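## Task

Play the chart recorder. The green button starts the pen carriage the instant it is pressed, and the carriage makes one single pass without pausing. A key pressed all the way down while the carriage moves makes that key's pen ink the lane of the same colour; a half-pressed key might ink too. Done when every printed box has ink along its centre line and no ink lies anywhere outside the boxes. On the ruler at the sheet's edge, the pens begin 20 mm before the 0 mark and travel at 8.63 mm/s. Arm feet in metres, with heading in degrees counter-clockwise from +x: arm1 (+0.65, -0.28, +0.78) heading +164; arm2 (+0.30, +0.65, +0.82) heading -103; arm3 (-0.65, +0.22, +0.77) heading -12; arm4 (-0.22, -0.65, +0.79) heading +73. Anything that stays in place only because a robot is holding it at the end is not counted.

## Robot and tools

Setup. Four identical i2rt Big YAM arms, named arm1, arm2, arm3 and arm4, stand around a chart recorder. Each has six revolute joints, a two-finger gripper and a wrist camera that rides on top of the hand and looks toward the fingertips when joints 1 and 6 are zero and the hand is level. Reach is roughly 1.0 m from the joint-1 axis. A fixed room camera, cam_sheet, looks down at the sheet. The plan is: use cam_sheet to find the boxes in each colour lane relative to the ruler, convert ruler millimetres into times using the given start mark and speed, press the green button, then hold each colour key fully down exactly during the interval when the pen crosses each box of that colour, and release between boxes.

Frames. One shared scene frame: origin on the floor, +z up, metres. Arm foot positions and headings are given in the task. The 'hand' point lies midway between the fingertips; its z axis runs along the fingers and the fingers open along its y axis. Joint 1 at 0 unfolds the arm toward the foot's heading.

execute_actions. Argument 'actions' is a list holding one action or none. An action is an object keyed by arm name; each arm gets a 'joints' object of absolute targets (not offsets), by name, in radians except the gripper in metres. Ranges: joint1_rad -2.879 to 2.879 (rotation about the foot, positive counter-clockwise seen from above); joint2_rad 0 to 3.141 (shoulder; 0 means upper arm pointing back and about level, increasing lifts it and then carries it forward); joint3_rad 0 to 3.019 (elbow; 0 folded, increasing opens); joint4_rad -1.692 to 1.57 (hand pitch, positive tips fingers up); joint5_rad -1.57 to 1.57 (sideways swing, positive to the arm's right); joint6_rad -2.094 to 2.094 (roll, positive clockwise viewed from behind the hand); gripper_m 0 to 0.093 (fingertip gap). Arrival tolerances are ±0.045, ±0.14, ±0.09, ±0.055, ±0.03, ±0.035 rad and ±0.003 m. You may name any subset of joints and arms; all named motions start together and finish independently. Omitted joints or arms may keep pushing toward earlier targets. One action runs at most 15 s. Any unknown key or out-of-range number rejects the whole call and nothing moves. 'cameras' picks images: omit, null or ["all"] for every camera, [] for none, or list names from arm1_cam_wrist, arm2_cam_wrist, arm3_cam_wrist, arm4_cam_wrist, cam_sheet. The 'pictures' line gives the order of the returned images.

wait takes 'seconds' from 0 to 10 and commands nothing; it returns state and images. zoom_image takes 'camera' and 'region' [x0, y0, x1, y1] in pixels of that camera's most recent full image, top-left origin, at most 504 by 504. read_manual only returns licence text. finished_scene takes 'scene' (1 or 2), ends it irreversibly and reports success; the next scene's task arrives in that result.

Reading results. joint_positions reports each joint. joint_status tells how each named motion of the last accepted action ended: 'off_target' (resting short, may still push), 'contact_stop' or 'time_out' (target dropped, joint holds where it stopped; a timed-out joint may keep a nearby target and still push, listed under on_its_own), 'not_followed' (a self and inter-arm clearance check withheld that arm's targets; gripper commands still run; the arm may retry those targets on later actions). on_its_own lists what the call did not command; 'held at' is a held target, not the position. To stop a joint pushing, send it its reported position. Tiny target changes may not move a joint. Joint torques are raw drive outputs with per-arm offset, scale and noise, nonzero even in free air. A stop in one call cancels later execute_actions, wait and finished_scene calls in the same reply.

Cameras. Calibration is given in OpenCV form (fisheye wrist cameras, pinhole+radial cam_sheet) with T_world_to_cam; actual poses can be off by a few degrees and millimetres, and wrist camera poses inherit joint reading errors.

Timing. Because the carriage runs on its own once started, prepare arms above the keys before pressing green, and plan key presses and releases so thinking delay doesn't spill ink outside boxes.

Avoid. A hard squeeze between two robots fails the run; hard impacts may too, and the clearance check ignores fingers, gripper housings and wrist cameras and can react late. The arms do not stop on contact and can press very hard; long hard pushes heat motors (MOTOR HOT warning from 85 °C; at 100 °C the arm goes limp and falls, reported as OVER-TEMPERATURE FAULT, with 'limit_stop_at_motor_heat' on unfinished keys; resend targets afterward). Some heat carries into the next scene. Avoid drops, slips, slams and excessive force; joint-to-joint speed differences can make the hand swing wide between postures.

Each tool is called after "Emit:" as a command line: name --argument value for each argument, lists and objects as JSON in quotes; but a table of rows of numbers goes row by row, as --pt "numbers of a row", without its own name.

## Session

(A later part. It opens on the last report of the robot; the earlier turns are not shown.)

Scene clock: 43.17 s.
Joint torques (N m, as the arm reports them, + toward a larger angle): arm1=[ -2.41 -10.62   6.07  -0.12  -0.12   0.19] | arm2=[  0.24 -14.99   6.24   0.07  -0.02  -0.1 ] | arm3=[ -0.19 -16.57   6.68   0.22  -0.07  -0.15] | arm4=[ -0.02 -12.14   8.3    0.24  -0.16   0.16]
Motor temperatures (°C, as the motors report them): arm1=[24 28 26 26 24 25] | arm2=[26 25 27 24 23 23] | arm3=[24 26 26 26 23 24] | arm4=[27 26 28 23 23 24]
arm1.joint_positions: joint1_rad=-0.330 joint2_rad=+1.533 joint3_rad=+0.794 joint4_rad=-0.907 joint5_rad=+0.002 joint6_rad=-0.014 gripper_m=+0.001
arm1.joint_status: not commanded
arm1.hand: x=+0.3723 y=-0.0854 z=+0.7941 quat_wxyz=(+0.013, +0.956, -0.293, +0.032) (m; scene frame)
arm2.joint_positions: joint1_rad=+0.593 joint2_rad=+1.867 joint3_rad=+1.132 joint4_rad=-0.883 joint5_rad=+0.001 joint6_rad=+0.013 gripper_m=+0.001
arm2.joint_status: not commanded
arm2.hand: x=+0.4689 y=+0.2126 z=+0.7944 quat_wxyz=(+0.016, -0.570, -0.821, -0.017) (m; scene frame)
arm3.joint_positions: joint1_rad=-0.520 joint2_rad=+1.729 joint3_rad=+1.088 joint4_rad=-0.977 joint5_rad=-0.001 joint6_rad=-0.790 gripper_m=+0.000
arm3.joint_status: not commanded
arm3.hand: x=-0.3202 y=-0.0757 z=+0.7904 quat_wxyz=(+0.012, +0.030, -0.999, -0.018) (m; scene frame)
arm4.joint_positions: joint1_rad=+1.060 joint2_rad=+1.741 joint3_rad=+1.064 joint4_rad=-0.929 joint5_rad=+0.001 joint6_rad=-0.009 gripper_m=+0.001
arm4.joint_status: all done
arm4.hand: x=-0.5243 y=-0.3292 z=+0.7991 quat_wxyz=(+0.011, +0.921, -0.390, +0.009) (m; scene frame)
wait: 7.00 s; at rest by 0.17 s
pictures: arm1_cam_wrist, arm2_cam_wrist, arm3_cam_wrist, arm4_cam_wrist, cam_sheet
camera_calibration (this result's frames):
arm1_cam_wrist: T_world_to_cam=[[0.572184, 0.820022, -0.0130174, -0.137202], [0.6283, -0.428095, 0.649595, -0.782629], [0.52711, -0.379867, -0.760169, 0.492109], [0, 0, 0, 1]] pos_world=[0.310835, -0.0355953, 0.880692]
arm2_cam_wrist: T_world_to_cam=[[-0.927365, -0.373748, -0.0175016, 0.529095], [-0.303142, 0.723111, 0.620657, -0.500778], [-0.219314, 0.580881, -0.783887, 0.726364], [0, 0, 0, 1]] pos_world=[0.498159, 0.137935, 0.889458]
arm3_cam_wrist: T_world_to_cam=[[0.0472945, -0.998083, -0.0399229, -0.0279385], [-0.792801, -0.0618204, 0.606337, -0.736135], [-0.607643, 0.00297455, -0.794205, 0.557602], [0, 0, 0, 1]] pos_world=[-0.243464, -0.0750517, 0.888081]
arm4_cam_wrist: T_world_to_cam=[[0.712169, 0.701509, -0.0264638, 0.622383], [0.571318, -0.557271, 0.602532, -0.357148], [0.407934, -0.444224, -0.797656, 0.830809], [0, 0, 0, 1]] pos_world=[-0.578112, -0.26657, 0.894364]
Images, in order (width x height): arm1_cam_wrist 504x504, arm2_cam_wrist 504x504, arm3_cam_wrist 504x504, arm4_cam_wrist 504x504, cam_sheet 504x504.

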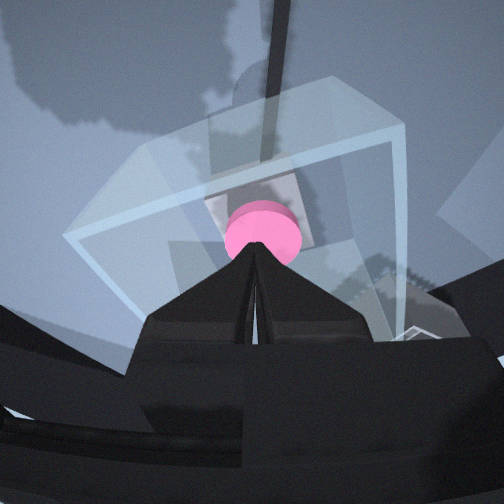

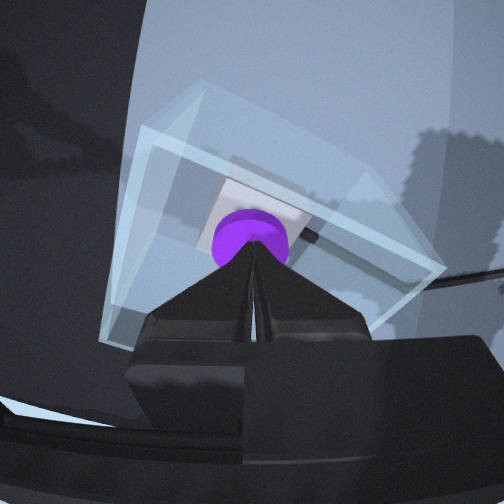

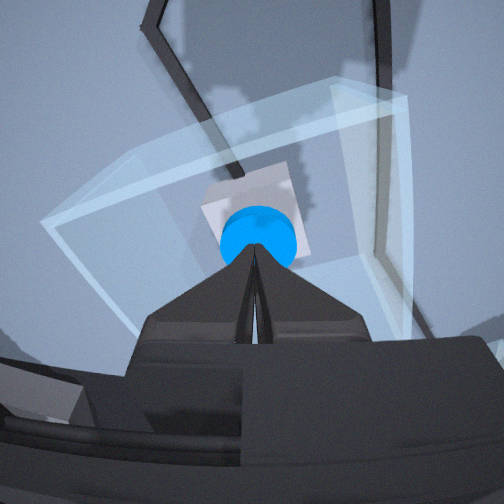

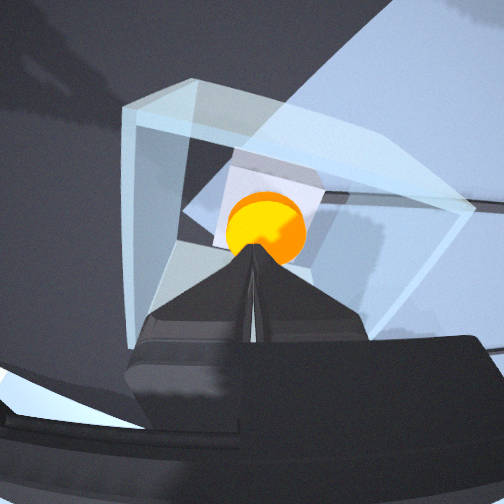

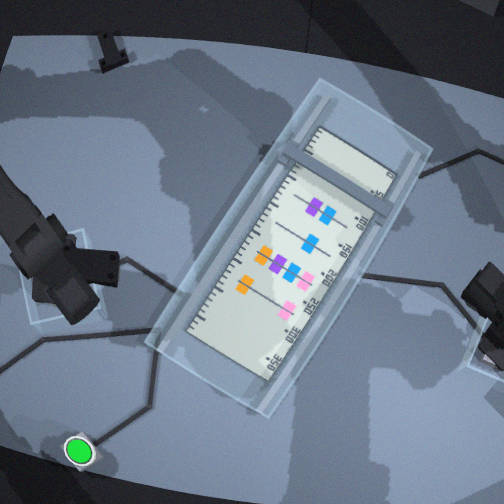

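Emit:
wait --seconds 4.0

Emit:
execute_actions --actions '[{"arm2": {"joints": {"joint2_rad": 1.97}}, "arm3": {"joints": {"joint2_rad": 1.835}}}]' --cameras '[]'

Emit:
wait --seconds 0.6

Emit:
execute_actions --actions '[{"arm2": {"joints": {"joint2_rad": 1.86}}, "arm3": {"joints": {"joint2_rad": 1.725}}}]' --cameras '[]'

Emit:
wait --seconds 3.7

Emit:
execute_actions --actions '[{"arm3": {"joints": {"joint2_rad": 1.835}}}]' --cameras '[]'

Emit:
wait --seconds 0.6

Emit:
execute_actions --actions '[{"arm3": {"joints": {"joint2_rad": 1.725}}}]' --cameras '["cam_sheet"]'

Scene clock: 47.53 s.
Joint torques (N m, as the arm reports them, + toward a larger angle): arm1=[ -2.87 -10.64   6.07  -0.08  -0.12   0.19] | arm2=[  0.22 -14.98   6.23   0.08  -0.02  -0.1 ] | arm3=[ -0.37 -16.4    6.68   0.22  -0.09  -0.14] | arm4=[ -0.1  -12.15   8.32   0.18  -0.15   0.16]
Motor temperatures (°C, as the motors report them): arm1=[24 28 26 26 24 25] | arm2=[26 25 27 24 23 23] | arm3=[24 26 26 26 23 24] | arm4=[27 26 28 23 23 24]
arm1.joint_positions: joint1_rad=-0.330 joint2_rad=+1.533 joint3_rad=+0.794 joint4_rad=-0.907 joint5_rad=+0.002 joint6_rad=-0.014 gripper_m=+0.001
arm1.joint_status: not commanded
arm1.hand: x=+0.3723 y=-0.0854 z=+0.7941 quat_wxyz=(+0.013, +0.956, -0.293, +0.032) (m; scene frame)
arm2.joint_positions: joint1_rad=+0.593 joint2_rad=+1.867 joint3_rad=+1.132 joint4_rad=-0.883 joint5_rad=+0.001 joint6_rad=+0.013 gripper_m=+0.001
arm2.joint_status: not commanded
arm2.hand: x=+0.4689 y=+0.2126 z=+0.7944 quat_wxyz=(+0.016, -0.570, -0.821, -0.017) (m; scene frame)
arm3.joint_positions: joint1_rad=-0.520 joint2_rad=+1.729 joint3_rad=+1.088 joint4_rad=-0.977 joint5_rad=-0.001 joint6_rad=-0.790 gripper_m=+0.000
arm3.joint_status: not commanded
arm3.hand: x=-0.3202 y=-0.0757 z=+0.7904 quat_wxyz=(+0.012, +0.030, -0.999, -0.018) (m; scene frame)
arm4.joint_positions: joint1_rad=+1.060 joint2_rad=+1.741 joint3_rad=+1.064 joint4_rad=-0.929 joint5_rad=+0.001 joint6_rad=-0.009 gripper_m=+0.001
arm4.joint_status: all done
arm4.hand: x=-0.5243 y=-0.3292 z=+0.7991 quat_wxyz=(+0.011, +0.921, -0.390, +0.009) (m; scene frame)
wait: 4.00 s; at rest from the start
pictures: arm1_cam_wrist, arm2_cam_wrist, arm3_cam_wrist, arm4_cam_wrist, cam_sheet
camera_calibration (this result's frames):
arm1_cam_wrist: T_world_to_cam=[[0.572184, 0.820022, -0.0130174, -0.137202], [0.6283, -0.428095, 0.649595, -0.782629], [0.52711, -0.379867, -0.760169, 0.492109], [0, 0, 0, 1]] pos_world=[0.310835, -0.0355953, 0.880692]
arm2_cam_wrist: T_world_to_cam=[[-0.927365, -0.373748, -0.0175016, 0.529095], [-0.303142, 0.723111, 0.620657, -0.500778], [-0.219314, 0.580881, -0.783887, 0.726364], [0, 0, 0, 1]] pos_world=[0.498159, 0.137935, 0.889458]
arm3_cam_wrist: T_world_to_cam=[[0.0472945, -0.998083, -0.0399229, -0.0279385], [-0.792801, -0.0618204, 0.606337, -0.736135], [-0.607643, 0.00297455, -0.794205, 0.557602], [0, 0, 0, 1]] pos_world=[-0.243464, -0.0750517, 0.888081]
arm4_cam_wrist: T_world_to_cam=[[0.712169, 0.701509, -0.0264638, 0.622383], [0.571318, -0.557271, 0.602532, -0.357148], [0.407934, -0.444224, -0.797656, 0.830809], [0, 0, 0, 1]] pos_world=[-0.578112, -0.26657, 0.894364]
Images, in order (width x height): arm1_cam_wrist 504x504, arm2_cam_wrist 504x504, arm3_cam_wrist 504x504, arm4_cam_wrist 504x504, cam_sheet 504x504.

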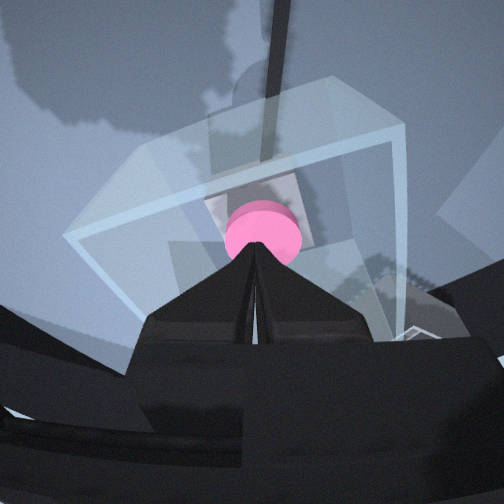

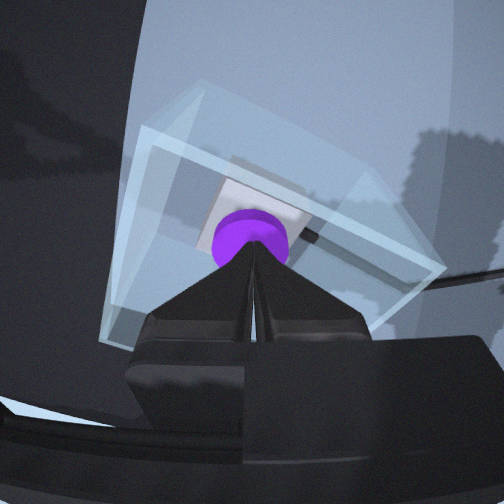

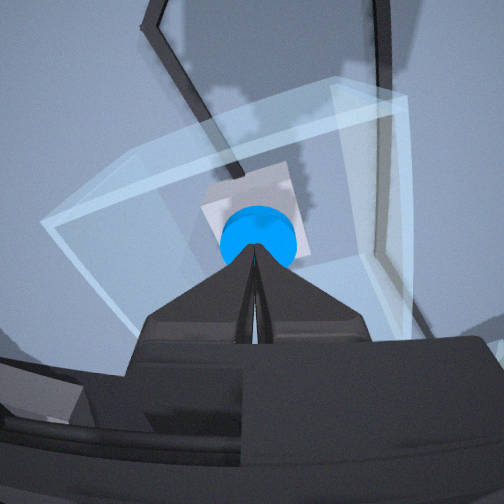

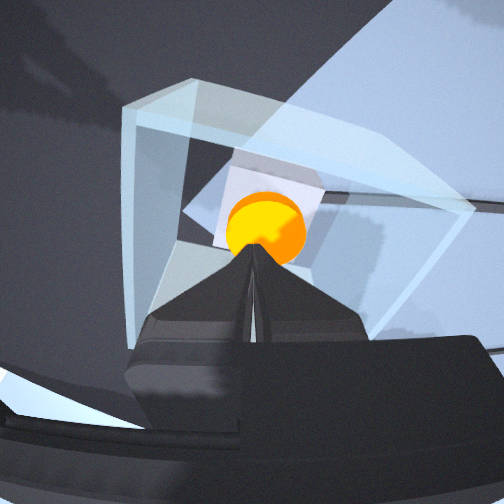

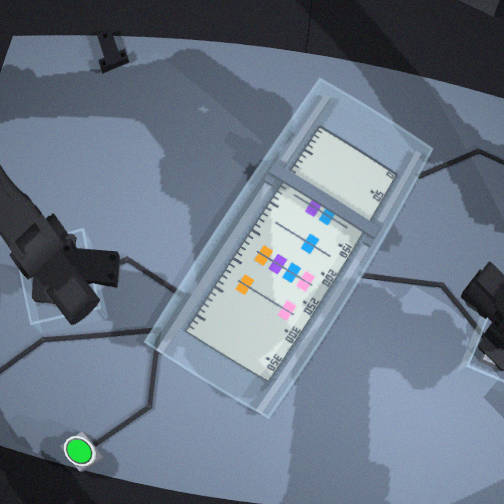

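Scene clock: 48.33 s.
Joint torques (N m, as the arm reports them, + toward a larger angle): arm1=[ -2.76 -10.42   6.05  -0.06  -0.11   0.18] | arm2=[  0.22 -10.06   5.42   0.01  -0.02  -0.1 ] | arm3=[ -0.52 -12.1    5.69   0.31  -0.1   -0.15] | arm4=[  0.08 -12.03   8.32   0.21  -0.15   0.16]
Motor temperatures (°C, as the motors report them): arm1=[24 28 26 26 24 25] | arm2=[26 25 27 24 23 23] | arm3=[24 26 26 26 23 24] | arm4=[27 26 28 23 23 24]
arm1.joint_positions: joint1_rad=-0.330 joint2_rad=+1.533 joint3_rad=+0.794 joint4_rad=-0.907 joint5_rad=+0.002 joint6_rad=-0.014 gripper_m=+0.001
arm1.joint_status: not commanded
arm1.hand: x=+0.3723 y=-0.0854 z=+0.7941 quat_wxyz=(+0.013, +0.956, -0.293, +0.032) (m; scene frame)
arm2.joint_positions: joint1_rad=+0.593 joint2_rad=+1.915 joint3_rad=+1.140 joint4_rad=-0.884 joint5_rad=+0.001 joint6_rad=+0.013 gripper_m=+0.001
arm2.joint_status: all done
arm2.hand: x=+0.4677 y=+0.2165 z=+0.7752 quat_wxyz=(+0.033, -0.570, -0.821, -0.029) (m; scene frame)
arm3.joint_positions: joint1_rad=-0.520 joint2_rad=+1.785 joint3_rad=+1.097 joint4_rad=-0.983 joint5_rad=-0.001 joint6_rad=-0.790 gripper_m=+0.000
arm3.joint_status: all done
arm3.hand: x=-0.3229 y=-0.0729 z=+0.7695 quat_wxyz=(+0.031, +0.030, -0.998, -0.037) (m; scene frame)
arm4.joint_positions: joint1_rad=+1.060 joint2_rad=+1.741 joint3_rad=+1.064 joint4_rad=-0.929 joint5_rad=+0.001 joint6_rad=-0.009 gripper_m=+0.001
arm4.joint_status: not commanded
arm4.hand: x=-0.5243 y=-0.3292 z=+0.7991 quat_wxyz=(+0.011, +0.921, -0.390, +0.009) (m; scene frame)
pictures: none
No camera images: the call's "cameras" was empty. Leave "cameras" out to get every camera's image.

Scene clock: 48.93 s.
Joint torques (N m, as the arm reports them, + toward a larger angle): arm1=[ -2.66 -10.44   6.11  -0.11  -0.12   0.16] | arm2=[  0.23 -10.09   5.45   0.02  -0.02  -0.1 ] | arm3=[ -0.92 -11.95   5.77   0.38  -0.08  -0.16] | arm4=[ -0.09 -12.15   8.3    0.27  -0.15   0.16]
Motor temperatures (°C, as the motors report them): arm1=[24 28 26 26 24 25] | arm2=[26 25 27 24 23 23] | arm3=[24 26 26 26 23 24] | arm4=[27 26 28 23 23 24]
arm1.joint_positions: joint1_rad=-0.330 joint2_rad=+1.533 joint3_rad=+0.794 joint4_rad=-0.907 joint5_rad=+0.002 joint6_rad=-0.014 gripper_m=+0.001
arm1.joint_status: not commanded
arm1.hand: x=+0.3723 y=-0.0854 z=+0.7941 quat_wxyz=(+0.013, +0.956, -0.293, +0.032) (m; scene frame)
arm2.joint_positions: joint1_rad=+0.593 joint2_rad=+1.915 joint3_rad=+1.140 joint4_rad=-0.884 joint5_rad=+0.001 joint6_rad=+0.013 gripper_m=+0.001
arm2.joint_status: all done
arm2.hand: x=+0.4677 y=+0.2165 z=+0.7752 quat_wxyz=(+0.033, -0.570, -0.821, -0.029) (m; scene frame)
arm3.joint_positions: joint1_rad=-0.520 joint2_rad=+1.785 joint3_rad=+1.097 joint4_rad=-0.983 joint5_rad=-0.001 joint6_rad=-0.790 gripper_m=+0.000
arm3.joint_status: all done
arm3.hand: x=-0.3229 y=-0.0729 z=+0.7695 quat_wxyz=(+0.031, +0.030, -0.998, -0.037) (m; scene frame)
arm4.joint_positions: joint1_rad=+1.060 joint2_rad=+1.741 joint3_rad=+1.064 joint4_rad=-0.929 joint5_rad=+0.001 joint6_rad=-0.009 gripper_m=+0.001
arm4.joint_status: not commanded
arm4.hand: x=-0.5243 y=-0.3292 z=+0.7991 quat_wxyz=(+0.011, +0.921, -0.390, +0.009) (m; scene frame)
wait: 0.60 s; at rest by 0.27 s
pictures: arm1_cam_wrist, arm2_cam_wrist, arm3_cam_wrist, arm4_cam_wrist, cam_sheet
camera_calibration (this result's frames):
arm1_cam_wrist: T_world_to_cam=[[0.572184, 0.820022, -0.0130174, -0.137202], [0.6283, -0.428095, 0.649595, -0.782629], [0.52711, -0.379867, -0.760169, 0.492109], [0, 0, 0, 1]] pos_world=[0.310835, -0.0355953, 0.880692]
arm2_cam_wrist: T_world_to_cam=[[-0.927455, -0.373498, -0.0180576, 0.52945], [-0.29418, 0.69898, 0.651832, -0.515166], [-0.230836, 0.609857, -0.758148, 0.68784], [0, 0, 0, 1]] pos_world=[0.498268, 0.138355, 0.866847]
arm3_cam_wrist: T_world_to_cam=[[0.0454547, -0.995993, -0.0770133, 0.00226699], [-0.768584, -0.0841143, 0.634196, -0.740728], [-0.638133, 0.030364, -0.769328, 0.512321], [0, 0, 0, 1]] pos_world=[-0.242486, -0.075604, 0.864084]
arm4_cam_wrist: T_world_to_cam=[[0.712169, 0.701509, -0.0264638, 0.622383], [0.571318, -0.557271, 0.602532, -0.357148], [0.407934, -0.444224, -0.797656, 0.830809], [0, 0, 0, 1]] pos_world=[-0.578112, -0.26657, 0.894364]
Images, in order (width x height): arm1_cam_wrist 504x504, arm2_cam_wrist 504x504, arm3_cam_wrist 504x504, arm4_cam_wrist 504x504, cam_sheet 504x504.

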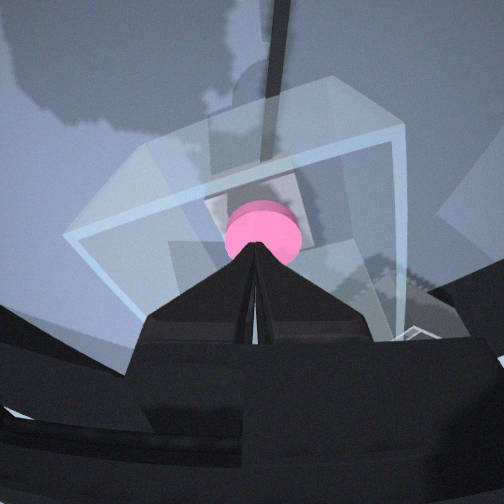

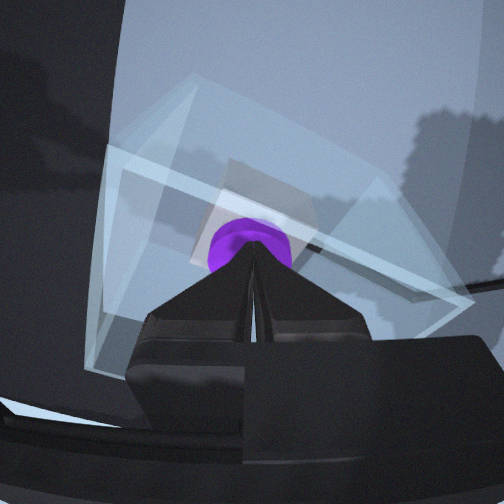

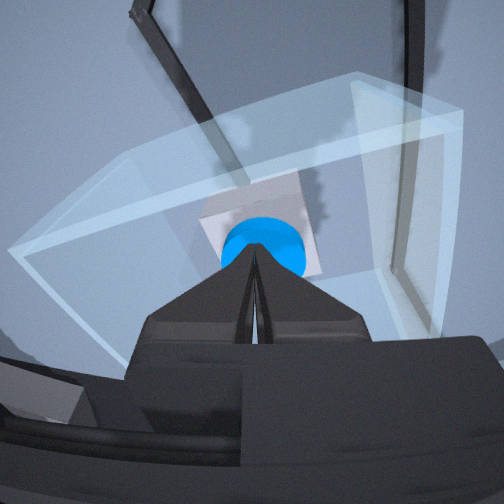

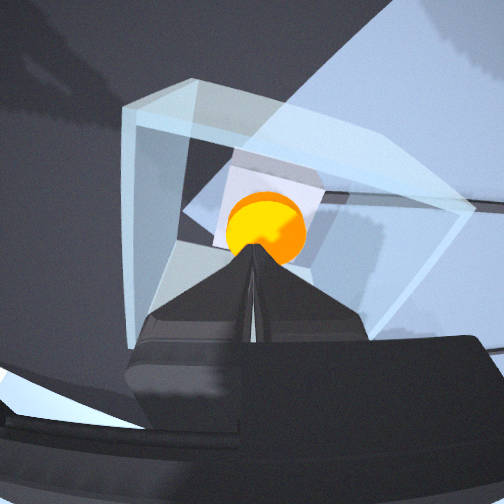

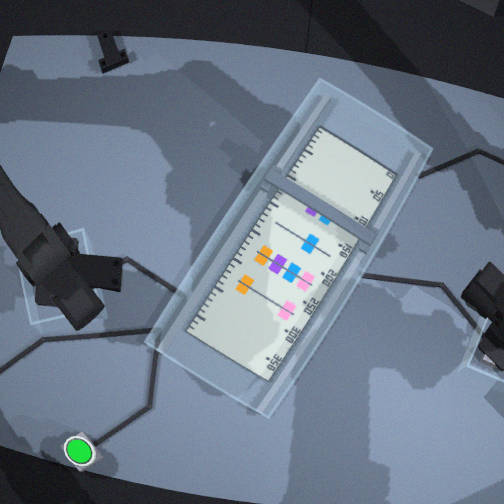

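Scene clock: 49.77 s.
Joint torques (N m, as the arm reports them, + toward a larger angle): arm1=[ -2.85 -10.65   6.11  -0.03  -0.12   0.18] | arm2=[  0.22 -15.31   6.14   0.07  -0.02  -0.1 ] | arm3=[ -0.92 -16.1    6.73   0.5   -0.08  -0.16] | arm4=[ -0.04 -11.98   8.31   0.18  -0.16   0.15]
Motor temperatures (°C, as the motors report them): arm1=[24 28 26 26 24 25] | arm2=[26 25 27 24 23 23] | arm3=[24 26 26 26 23 24] | arm4=[27 26 28 23 23 24]
arm1.joint_positions: joint1_rad=-0.330 joint2_rad=+1.533 joint3_rad=+0.794 joint4_rad=-0.907 joint5_rad=+0.002 joint6_rad=-0.014 gripper_m=+0.001
arm1.joint_status: not commanded
arm1.hand: x=+0.3723 y=-0.0854 z=+0.7941 quat_wxyz=(+0.013, +0.956, -0.293, +0.032) (m; scene frame)
arm2.joint_positions: joint1_rad=+0.593 joint2_rad=+1.867 joint3_rad=+1.132 joint4_rad=-0.883 joint5_rad=+0.001 joint6_rad=+0.013 gripper_m=+0.001
arm2.joint_status: all done
arm2.hand: x=+0.4691 y=+0.2121 z=+0.7948 quat_wxyz=(+0.016, -0.570, -0.821, -0.017) (m; scene frame)
arm3.joint_positions: joint1_rad=-0.520 joint2_rad=+1.729 joint3_rad=+1.089 joint4_rad=-0.983 joint5_rad=-0.001 joint6_rad=-0.790 gripper_m=+0.000
arm3.joint_status: all done
arm3.hand: x=-0.3209 y=-0.0750 z=+0.7907 quat_wxyz=(+0.014, +0.030, -0.999, -0.020) (m; scene frame)
arm4.joint_positions: joint1_rad=+1.060 joint2_rad=+1.741 joint3_rad=+1.064 joint4_rad=-0.929 joint5_rad=+0.001 joint6_rad=-0.009 gripper_m=+0.001
arm4.joint_status: not commanded
arm4.hand: x=-0.5243 y=-0.3292 z=+0.7991 quat_wxyz=(+0.011, +0.921, -0.390, +0.009) (m; scene frame)
pictures: none
No camera images: the call's "cameras" was empty. Leave "cameras" out to get every camera's image.

Scene clock: 53.47 s.
Joint torques (N m, as the arm reports them, + toward a larger angle): arm1=[ -2.65 -10.47   6.1   -0.12  -0.12   0.18] | arm2=[  0.22 -14.98   6.2    0.07  -0.01  -0.1 ] | arm3=[ -0.84 -16.34   6.66   0.42  -0.08  -0.14] | arm4=[ -0.07 -12.24   8.26   0.22  -0.15   0.16]
Motor temperatures (°C, as the motors report them): arm1=[24 28 26 26 24 25] | arm2=[26 25 27 24 23 23] | arm3=[24 26 26 26 23 24] | arm4=[27 27 28 23 23 24]
arm1.joint_positions: joint1_rad=-0.330 joint2_rad=+1.533 joint3_rad=+0.794 joint4_rad=-0.907 joint5_rad=+0.002 joint6_rad=-0.014 gripper_m=+0.001
arm1.joint_status: not commanded
arm1.hand: x=+0.3723 y=-0.0854 z=+0.7941 quat_wxyz=(+0.013, +0.956, -0.293, +0.032) (m; scene frame)
arm2.joint_positions: joint1_rad=+0.593 joint2_rad=+1.867 joint3_rad=+1.132 joint4_rad=-0.883 joint5_rad=+0.001 joint6_rad=+0.013 gripper_m=+0.001
arm2.joint_status: all done
arm2.hand: x=+0.4691 y=+0.2121 z=+0.7948 quat_wxyz=(+0.016, -0.570, -0.821, -0.017) (m; scene frame)
arm3.joint_positions: joint1_rad=-0.520 joint2_rad=+1.729 joint3_rad=+1.089 joint4_rad=-0.983 joint5_rad=-0.001 joint6_rad=-0.790 gripper_m=+0.000
arm3.joint_status: all done
arm3.hand: x=-0.3209 y=-0.0750 z=+0.7907 quat_wxyz=(+0.014, +0.030, -0.999, -0.020) (m; scene frame)
arm4.joint_positions: joint1_rad=+1.060 joint2_rad=+1.741 joint3_rad=+1.064 joint4_rad=-0.929 joint5_rad=+0.001 joint6_rad=-0.009 gripper_m=+0.001
arm4.joint_status: not commanded
arm4.hand: x=-0.5243 y=-0.3292 z=+0.7991 quat_wxyz=(+0.011, +0.921, -0.390, +0.009) (m; scene frame)
wait: 3.70 s; at rest by 0.27 s
pictures: arm1_cam_wrist, arm2_cam_wrist, arm3_cam_wrist, arm4_cam_wrist, cam_sheet
camera_calibration (this result's frames):
arm1_cam_wrist: T_world_to_cam=[[0.572184, 0.820022, -0.0130174, -0.137202], [0.6283, -0.428095, 0.649595, -0.782629], [0.52711, -0.379867, -0.760169, 0.492109], [0, 0, 0, 1]] pos_world=[0.310835, -0.0355953, 0.880692]
arm2_cam_wrist: T_world_to_cam=[[-0.927362, -0.373757, -0.0174804, 0.529073], [-0.303471, 0.723999, 0.61946, -0.499673], [-0.218872, 0.579769, -0.784833, 0.727771], [0, 0, 0, 1]] pos_world=[0.498295, 0.137568, 0.889955]
arm3_cam_wrist: T_world_to_cam=[[0.0471861, -0.997943, -0.0434014, -0.0243908], [-0.790881, -0.0638653, 0.608628, -0.73825], [-0.610148, 0.00560654, -0.792268, 0.555259], [0, 0, 0, 1]] pos_world=[-0.243927, -0.0746023, 0.888175]
arm4_cam_wrist: T_world_to_cam=[[0.712169, 0.701509, -0.0264638, 0.622383], [0.571318, -0.557271, 0.602532, -0.357148], [0.407934, -0.444224, -0.797656, 0.830809], [0, 0, 0, 1]] pos_world=[-0.578112, -0.26657, 0.894364]
Images, in order (width x height): arm1_cam_wrist 504x504, arm2_cam_wrist 504x504, arm3_cam_wrist 504x504, arm4_cam_wrist 504x504, cam_sheet 504x504.

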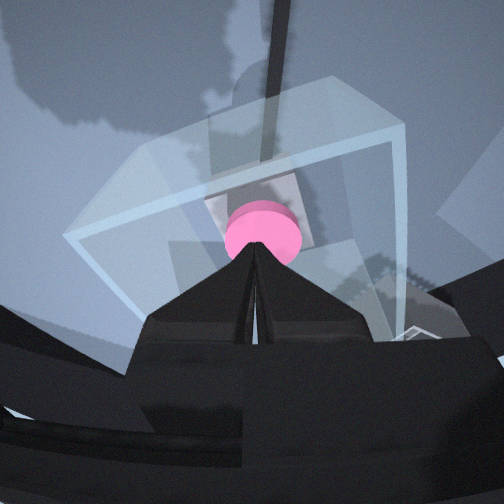

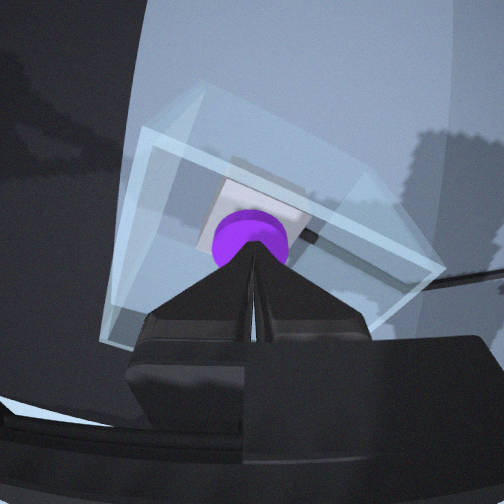

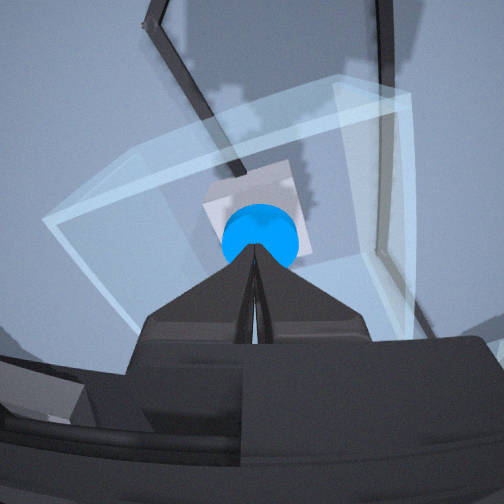

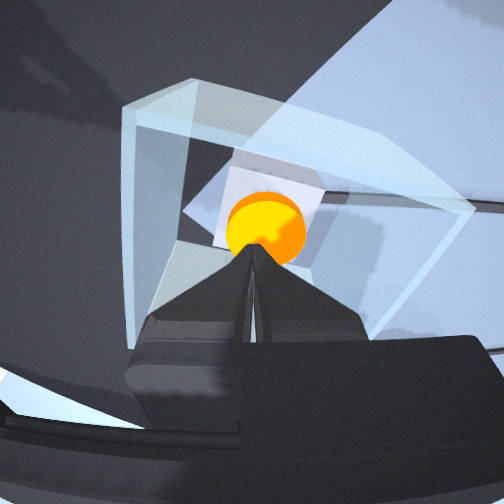

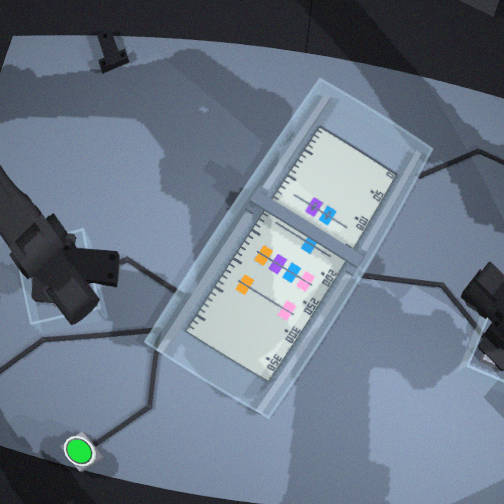

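Scene clock: 54.27 s.
Joint torques (N m, as the arm reports them, + toward a larger angle): arm1=[ -2.65 -10.15   6.04  -0.01  -0.1    0.2 ] | arm2=[  0.24 -15.     6.2    0.07  -0.01  -0.1 ] | arm3=[ -0.24 -11.96   5.74   0.56  -0.06  -0.16] | arm4=[  0.01 -12.15   8.3    0.2   -0.16   0.16]
Motor temperatures (°C, as the motors report them): arm1=[24 28 26 26 24 25] | arm2=[26 25 27 24 23 23] | arm3=[24 26 26 26 23 24] | arm4=[27 27 28 23 23 24]
arm1.joint_positions: joint1_rad=-0.330 joint2_rad=+1.533 joint3_rad=+0.794 joint4_rad=-0.907 joint5_rad=+0.002 joint6_rad=-0.014 gripper_m=+0.001
arm1.joint_status: not commanded
arm1.hand: x=+0.3723 y=-0.0854 z=+0.7941 quat_wxyz=(+0.013, +0.956, -0.293, +0.032) (m; scene frame)
arm2.joint_positions: joint1_rad=+0.593 joint2_rad=+1.867 joint3_rad=+1.132 joint4_rad=-0.883 joint5_rad=+0.001 joint6_rad=+0.013 gripper_m=+0.001
arm2.joint_status: not commanded
arm2.hand: x=+0.4691 y=+0.2121 z=+0.7948 quat_wxyz=(+0.016, -0.570, -0.821, -0.017) (m; scene frame)
arm3.joint_positions: joint1_rad=-0.520 joint2_rad=+1.785 joint3_rad=+1.097 joint4_rad=-0.986 joint5_rad=-0.001 joint6_rad=-0.790 gripper_m=+0.000
arm3.joint_status: all done
arm3.hand: x=-0.3236 y=-0.0723 z=+0.7696 quat_wxyz=(+0.033, +0.030, -0.998, -0.038) (m; scene frame)
arm4.joint_positions: joint1_rad=+1.060 joint2_rad=+1.741 joint3_rad=+1.064 joint4_rad=-0.929 joint5_rad=+0.001 joint6_rad=-0.009 gripper_m=+0.001
arm4.joint_status: not commanded
arm4.hand: x=-0.5243 y=-0.3292 z=+0.7991 quat_wxyz=(+0.011, +0.921, -0.390, +0.009) (m; scene frame)
pictures: none
No camera images: the call's "cameras" was empty. Leave "cameras" out to get every camera's image.

Scene clock: 54.87 s.
Joint torques (N m, as the arm reports them, + toward a larger angle): arm1=[ -2.71 -10.77   6.02  -0.05  -0.13   0.18] | arm2=[  0.25 -14.99   6.2    0.07  -0.02  -0.1 ] | arm3=[ -0.59 -11.8    5.75   0.49  -0.09  -0.16] | arm4=[ -0.23 -12.16   8.32   0.22  -0.16   0.15]
Motor temperatures (°C, as the motors report them): arm1=[24 28 26 26 24 25] | arm2=[26 25 27 24 23 23] | arm3=[24 26 26 26 23 24] | arm4=[27 27 28 23 23 24]
arm1.joint_positions: joint1_rad=-0.330 joint2_rad=+1.533 joint3_rad=+0.794 joint4_rad=-0.907 joint5_rad=+0.002 joint6_rad=-0.014 gripper_m=+0.001
arm1.joint_status: not commanded
arm1.hand: x=+0.3723 y=-0.0854 z=+0.7941 quat_wxyz=(+0.013, +0.956, -0.293, +0.032) (m; scene frame)
arm2.joint_positions: joint1_rad=+0.593 joint2_rad=+1.867 joint3_rad=+1.132 joint4_rad=-0.883 joint5_rad=+0.001 joint6_rad=+0.013 gripper_m=+0.001
arm2.joint_status: not commanded
arm2.hand: x=+0.4691 y=+0.2121 z=+0.7948 quat_wxyz=(+0.016, -0.570, -0.821, -0.017) (m; scene frame)
arm3.joint_positions: joint1_rad=-0.520 joint2_rad=+1.785 joint3_rad=+1.097 joint4_rad=-0.986 joint5_rad=-0.001 joint6_rad=-0.790 gripper_m=+0.000
arm3.joint_status: all done
arm3.hand: x=-0.3236 y=-0.0723 z=+0.7696 quat_wxyz=(+0.033, +0.030, -0.998, -0.038) (m; scene frame)
arm4.joint_positions: joint1_rad=+1.060 joint2_rad=+1.741 joint3_rad=+1.064 joint4_rad=-0.929 joint5_rad=+0.001 joint6_rad=-0.009 gripper_m=+0.001
arm4.joint_status: not commanded
arm4.hand: x=-0.5243 y=-0.3292 z=+0.7991 quat_wxyz=(+0.011, +0.921, -0.390, +0.009) (m; scene frame)
wait: 0.60 s; at rest by 0.27 s
pictures: arm1_cam_wrist, arm2_cam_wrist, arm3_cam_wrist, arm4_cam_wrist, cam_sheet
camera_calibration (this result's frames):
arm1_cam_wrist: T_world_to_cam=[[0.572184, 0.820022, -0.0130174, -0.137202], [0.6283, -0.428095, 0.649595, -0.782629], [0.52711, -0.379867, -0.760169, 0.492109], [0, 0, 0, 1]] pos_world=[0.310835, -0.0355953, 0.880692]
arm2_cam_wrist: T_world_to_cam=[[-0.927362, -0.373757, -0.0174804, 0.529073], [-0.303471, 0.723999, 0.61946, -0.499673], [-0.218872, 0.579769, -0.784833, 0.727771], [0, 0, 0, 1]] pos_world=[0.498295, 0.137568, 0.889955]
arm3_cam_wrist: T_world_to_cam=[[0.0456459, -0.995773, -0.0796994, 0.00506983], [-0.76676, -0.0860631, 0.636138, -0.742316], [-0.640309, 0.0320732, -0.767448, 0.509902], [0, 0, 0, 1]] pos_world=[-0.242915, -0.0751918, 0.863943]
arm4_cam_wrist: T_world_to_cam=[[0.712169, 0.701509, -0.0264638, 0.622383], [0.571318, -0.557271, 0.602532, -0.357148], [0.407934, -0.444224, -0.797656, 0.830809], [0, 0, 0, 1]] pos_world=[-0.578112, -0.26657, 0.894364]
Images, in order (width x height): arm1_cam_wrist 504x504, arm2_cam_wrist 504x504, arm3_cam_wrist 504x504, arm4_cam_wrist 504x504, cam_sheet 504x504.

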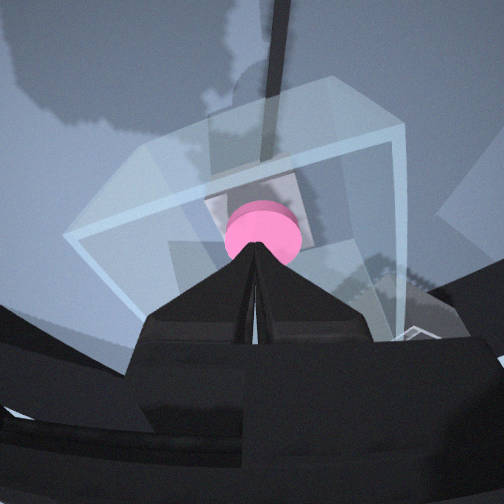

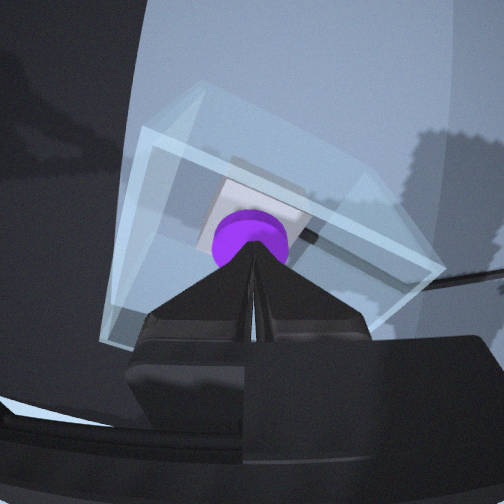

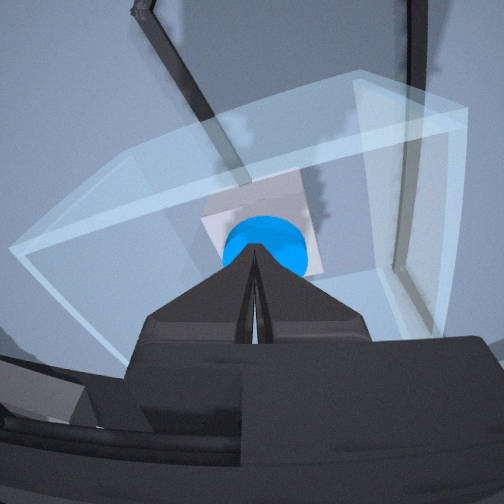

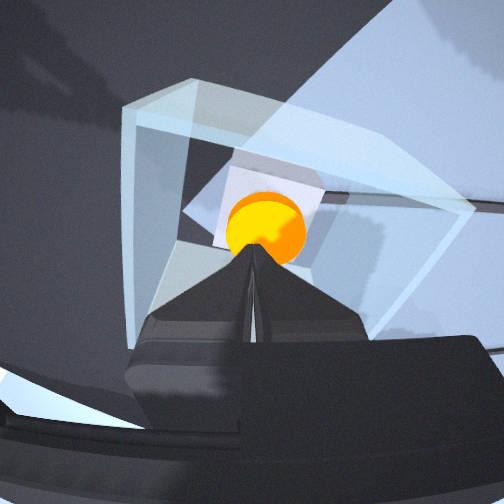

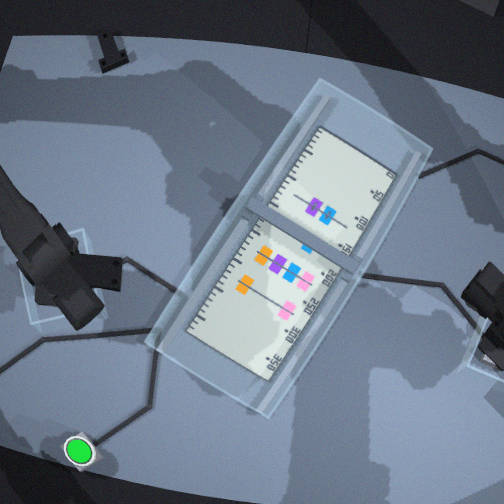

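Scene clock: 55.70 s.
Joint torques (N m, as the arm reports them, + toward a larger angle): arm1=[ -2.54 -10.73   6.04  -0.09  -0.12   0.15] | arm2=[  0.22 -15.01   6.2    0.06  -0.01  -0.1 ] | arm3=[ -0.67 -16.2    6.77   0.62  -0.07  -0.15] | arm4=[  0.14 -12.14   8.32   0.18  -0.16   0.17]
Motor temperatures (°C, as the motors report them): arm1=[24 28 26 26 24 25] | arm2=[26 25 27 24 23 23] | arm3=[24 26 26 26 23 24] | arm4=[27 27 28 23 23 24]
arm1.joint_positions: joint1_rad=-0.330 joint2_rad=+1.533 joint3_rad=+0.794 joint4_rad=-0.907 joint5_rad=+0.002 joint6_rad=-0.014 gripper_m=+0.001
arm1.joint_status: not commanded
arm1.hand: x=+0.3723 y=-0.0854 z=+0.7941 quat_wxyz=(+0.013, +0.956, -0.293, +0.032) (m; scene frame)
arm2.joint_positions: joint1_rad=+0.593 joint2_rad=+1.867 joint3_rad=+1.132 joint4_rad=-0.883 joint5_rad=+0.001 joint6_rad=+0.013 gripper_m=+0.001
arm2.joint_status: not commanded
arm2.hand: x=+0.4691 y=+0.2121 z=+0.7948 quat_wxyz=(+0.016, -0.570, -0.821, -0.017) (m; scene frame)
arm3.joint_positions: joint1_rad=-0.520 joint2_rad=+1.729 joint3_rad=+1.089 joint4_rad=-0.986 joint5_rad=-0.001 joint6_rad=-0.790 gripper_m=+0.000
arm3.joint_status: all done
arm3.hand: x=-0.3216 y=-0.0744 z=+0.7907 quat_wxyz=(+0.015, +0.030, -0.999, -0.021) (m; scene frame)
arm4.joint_positions: joint1_rad=+1.060 joint2_rad=+1.741 joint3_rad=+1.064 joint4_rad=-0.929 joint5_rad=+0.001 joint6_rad=-0.009 gripper_m=+0.001
arm4.joint_status: not commanded
arm4.hand: x=-0.5243 y=-0.3292 z=+0.7991 quat_wxyz=(+0.011, +0.921, -0.390, +0.009) (m; scene frame)
pictures: cam_sheet
Images, in order (width x height): cam_sheet 504x504.

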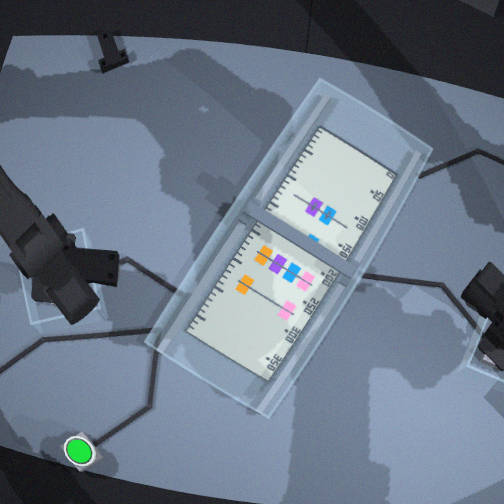

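Emit:
execute_actions --actions '[]' --cameras '[]'

Scene clock: 56.27 s.
Joint torques (N m, as the arm reports them, + toward a larger angle): arm1=[ -2.81 -10.65   6.15  -0.16  -0.14   0.17] | arm2=[  0.22 -15.02   6.2    0.07  -0.01  -0.1 ] | arm3=[ -0.73 -16.73   6.61   0.58  -0.06  -0.15] | arm4=[ -0.24 -12.03   8.32   0.2   -0.16   0.16]
Motor temperatures (°C, as the motors report them): arm1=[24 28 26 26 24 25] | arm2=[26 25 27 24 23 23] | arm3=[24 26 26 26 23 24] | arm4=[27 27 28 23 23 24]
arm1.joint_positions: joint1_rad=-0.330 joint2_rad=+1.533 joint3_rad=+0.794 joint4_rad=-0.907 joint5_rad=+0.002 joint6_rad=-0.014 gripper_m=+0.001
arm1.joint_status: not commanded
arm1.hand: x=+0.3723 y=-0.0854 z=+0.7941 quat_wxyz=(+0.013, +0.956, -0.293, +0.032) (m; scene frame)
arm2.joint_positions: joint1_rad=+0.593 joint2_rad=+1.867 joint3_rad=+1.132 joint4_rad=-0.883 joint5_rad=+0.001 joint6_rad=+0.013 gripper_m=+0.001
arm2.joint_status: not commanded
arm2.hand: x=+0.4691 y=+0.2121 z=+0.7948 quat_wxyz=(+0.016, -0.570, -0.821, -0.017) (m; scene frame)
arm3.joint_positions: joint1_rad=-0.520 joint2_rad=+1.729 joint3_rad=+1.089 joint4_rad=-0.986 joint5_rad=-0.001 joint6_rad=-0.790 gripper_m=+0.000
arm3.joint_status: all done
arm3.hand: x=-0.3216 y=-0.0744 z=+0.7907 quat_wxyz=(+0.015, +0.030, -0.999, -0.021) (m; scene frame)
arm4.joint_positions: joint1_rad=+1.060 joint2_rad=+1.741 joint3_rad=+1.064 joint4_rad=-0.929 joint5_rad=+0.001 joint6_rad=-0.009 gripper_m=+0.001
arm4.joint_status: not commanded
arm4.hand: x=-0.5243 y=-0.3292 z=+0.7991 quat_wxyz=(+0.011, +0.921, -0.390, +0.009) (m; scene frame)
pictures: none
No camera images: the call's "cameras" was empty. Leave "cameras" out to get every camera's image.


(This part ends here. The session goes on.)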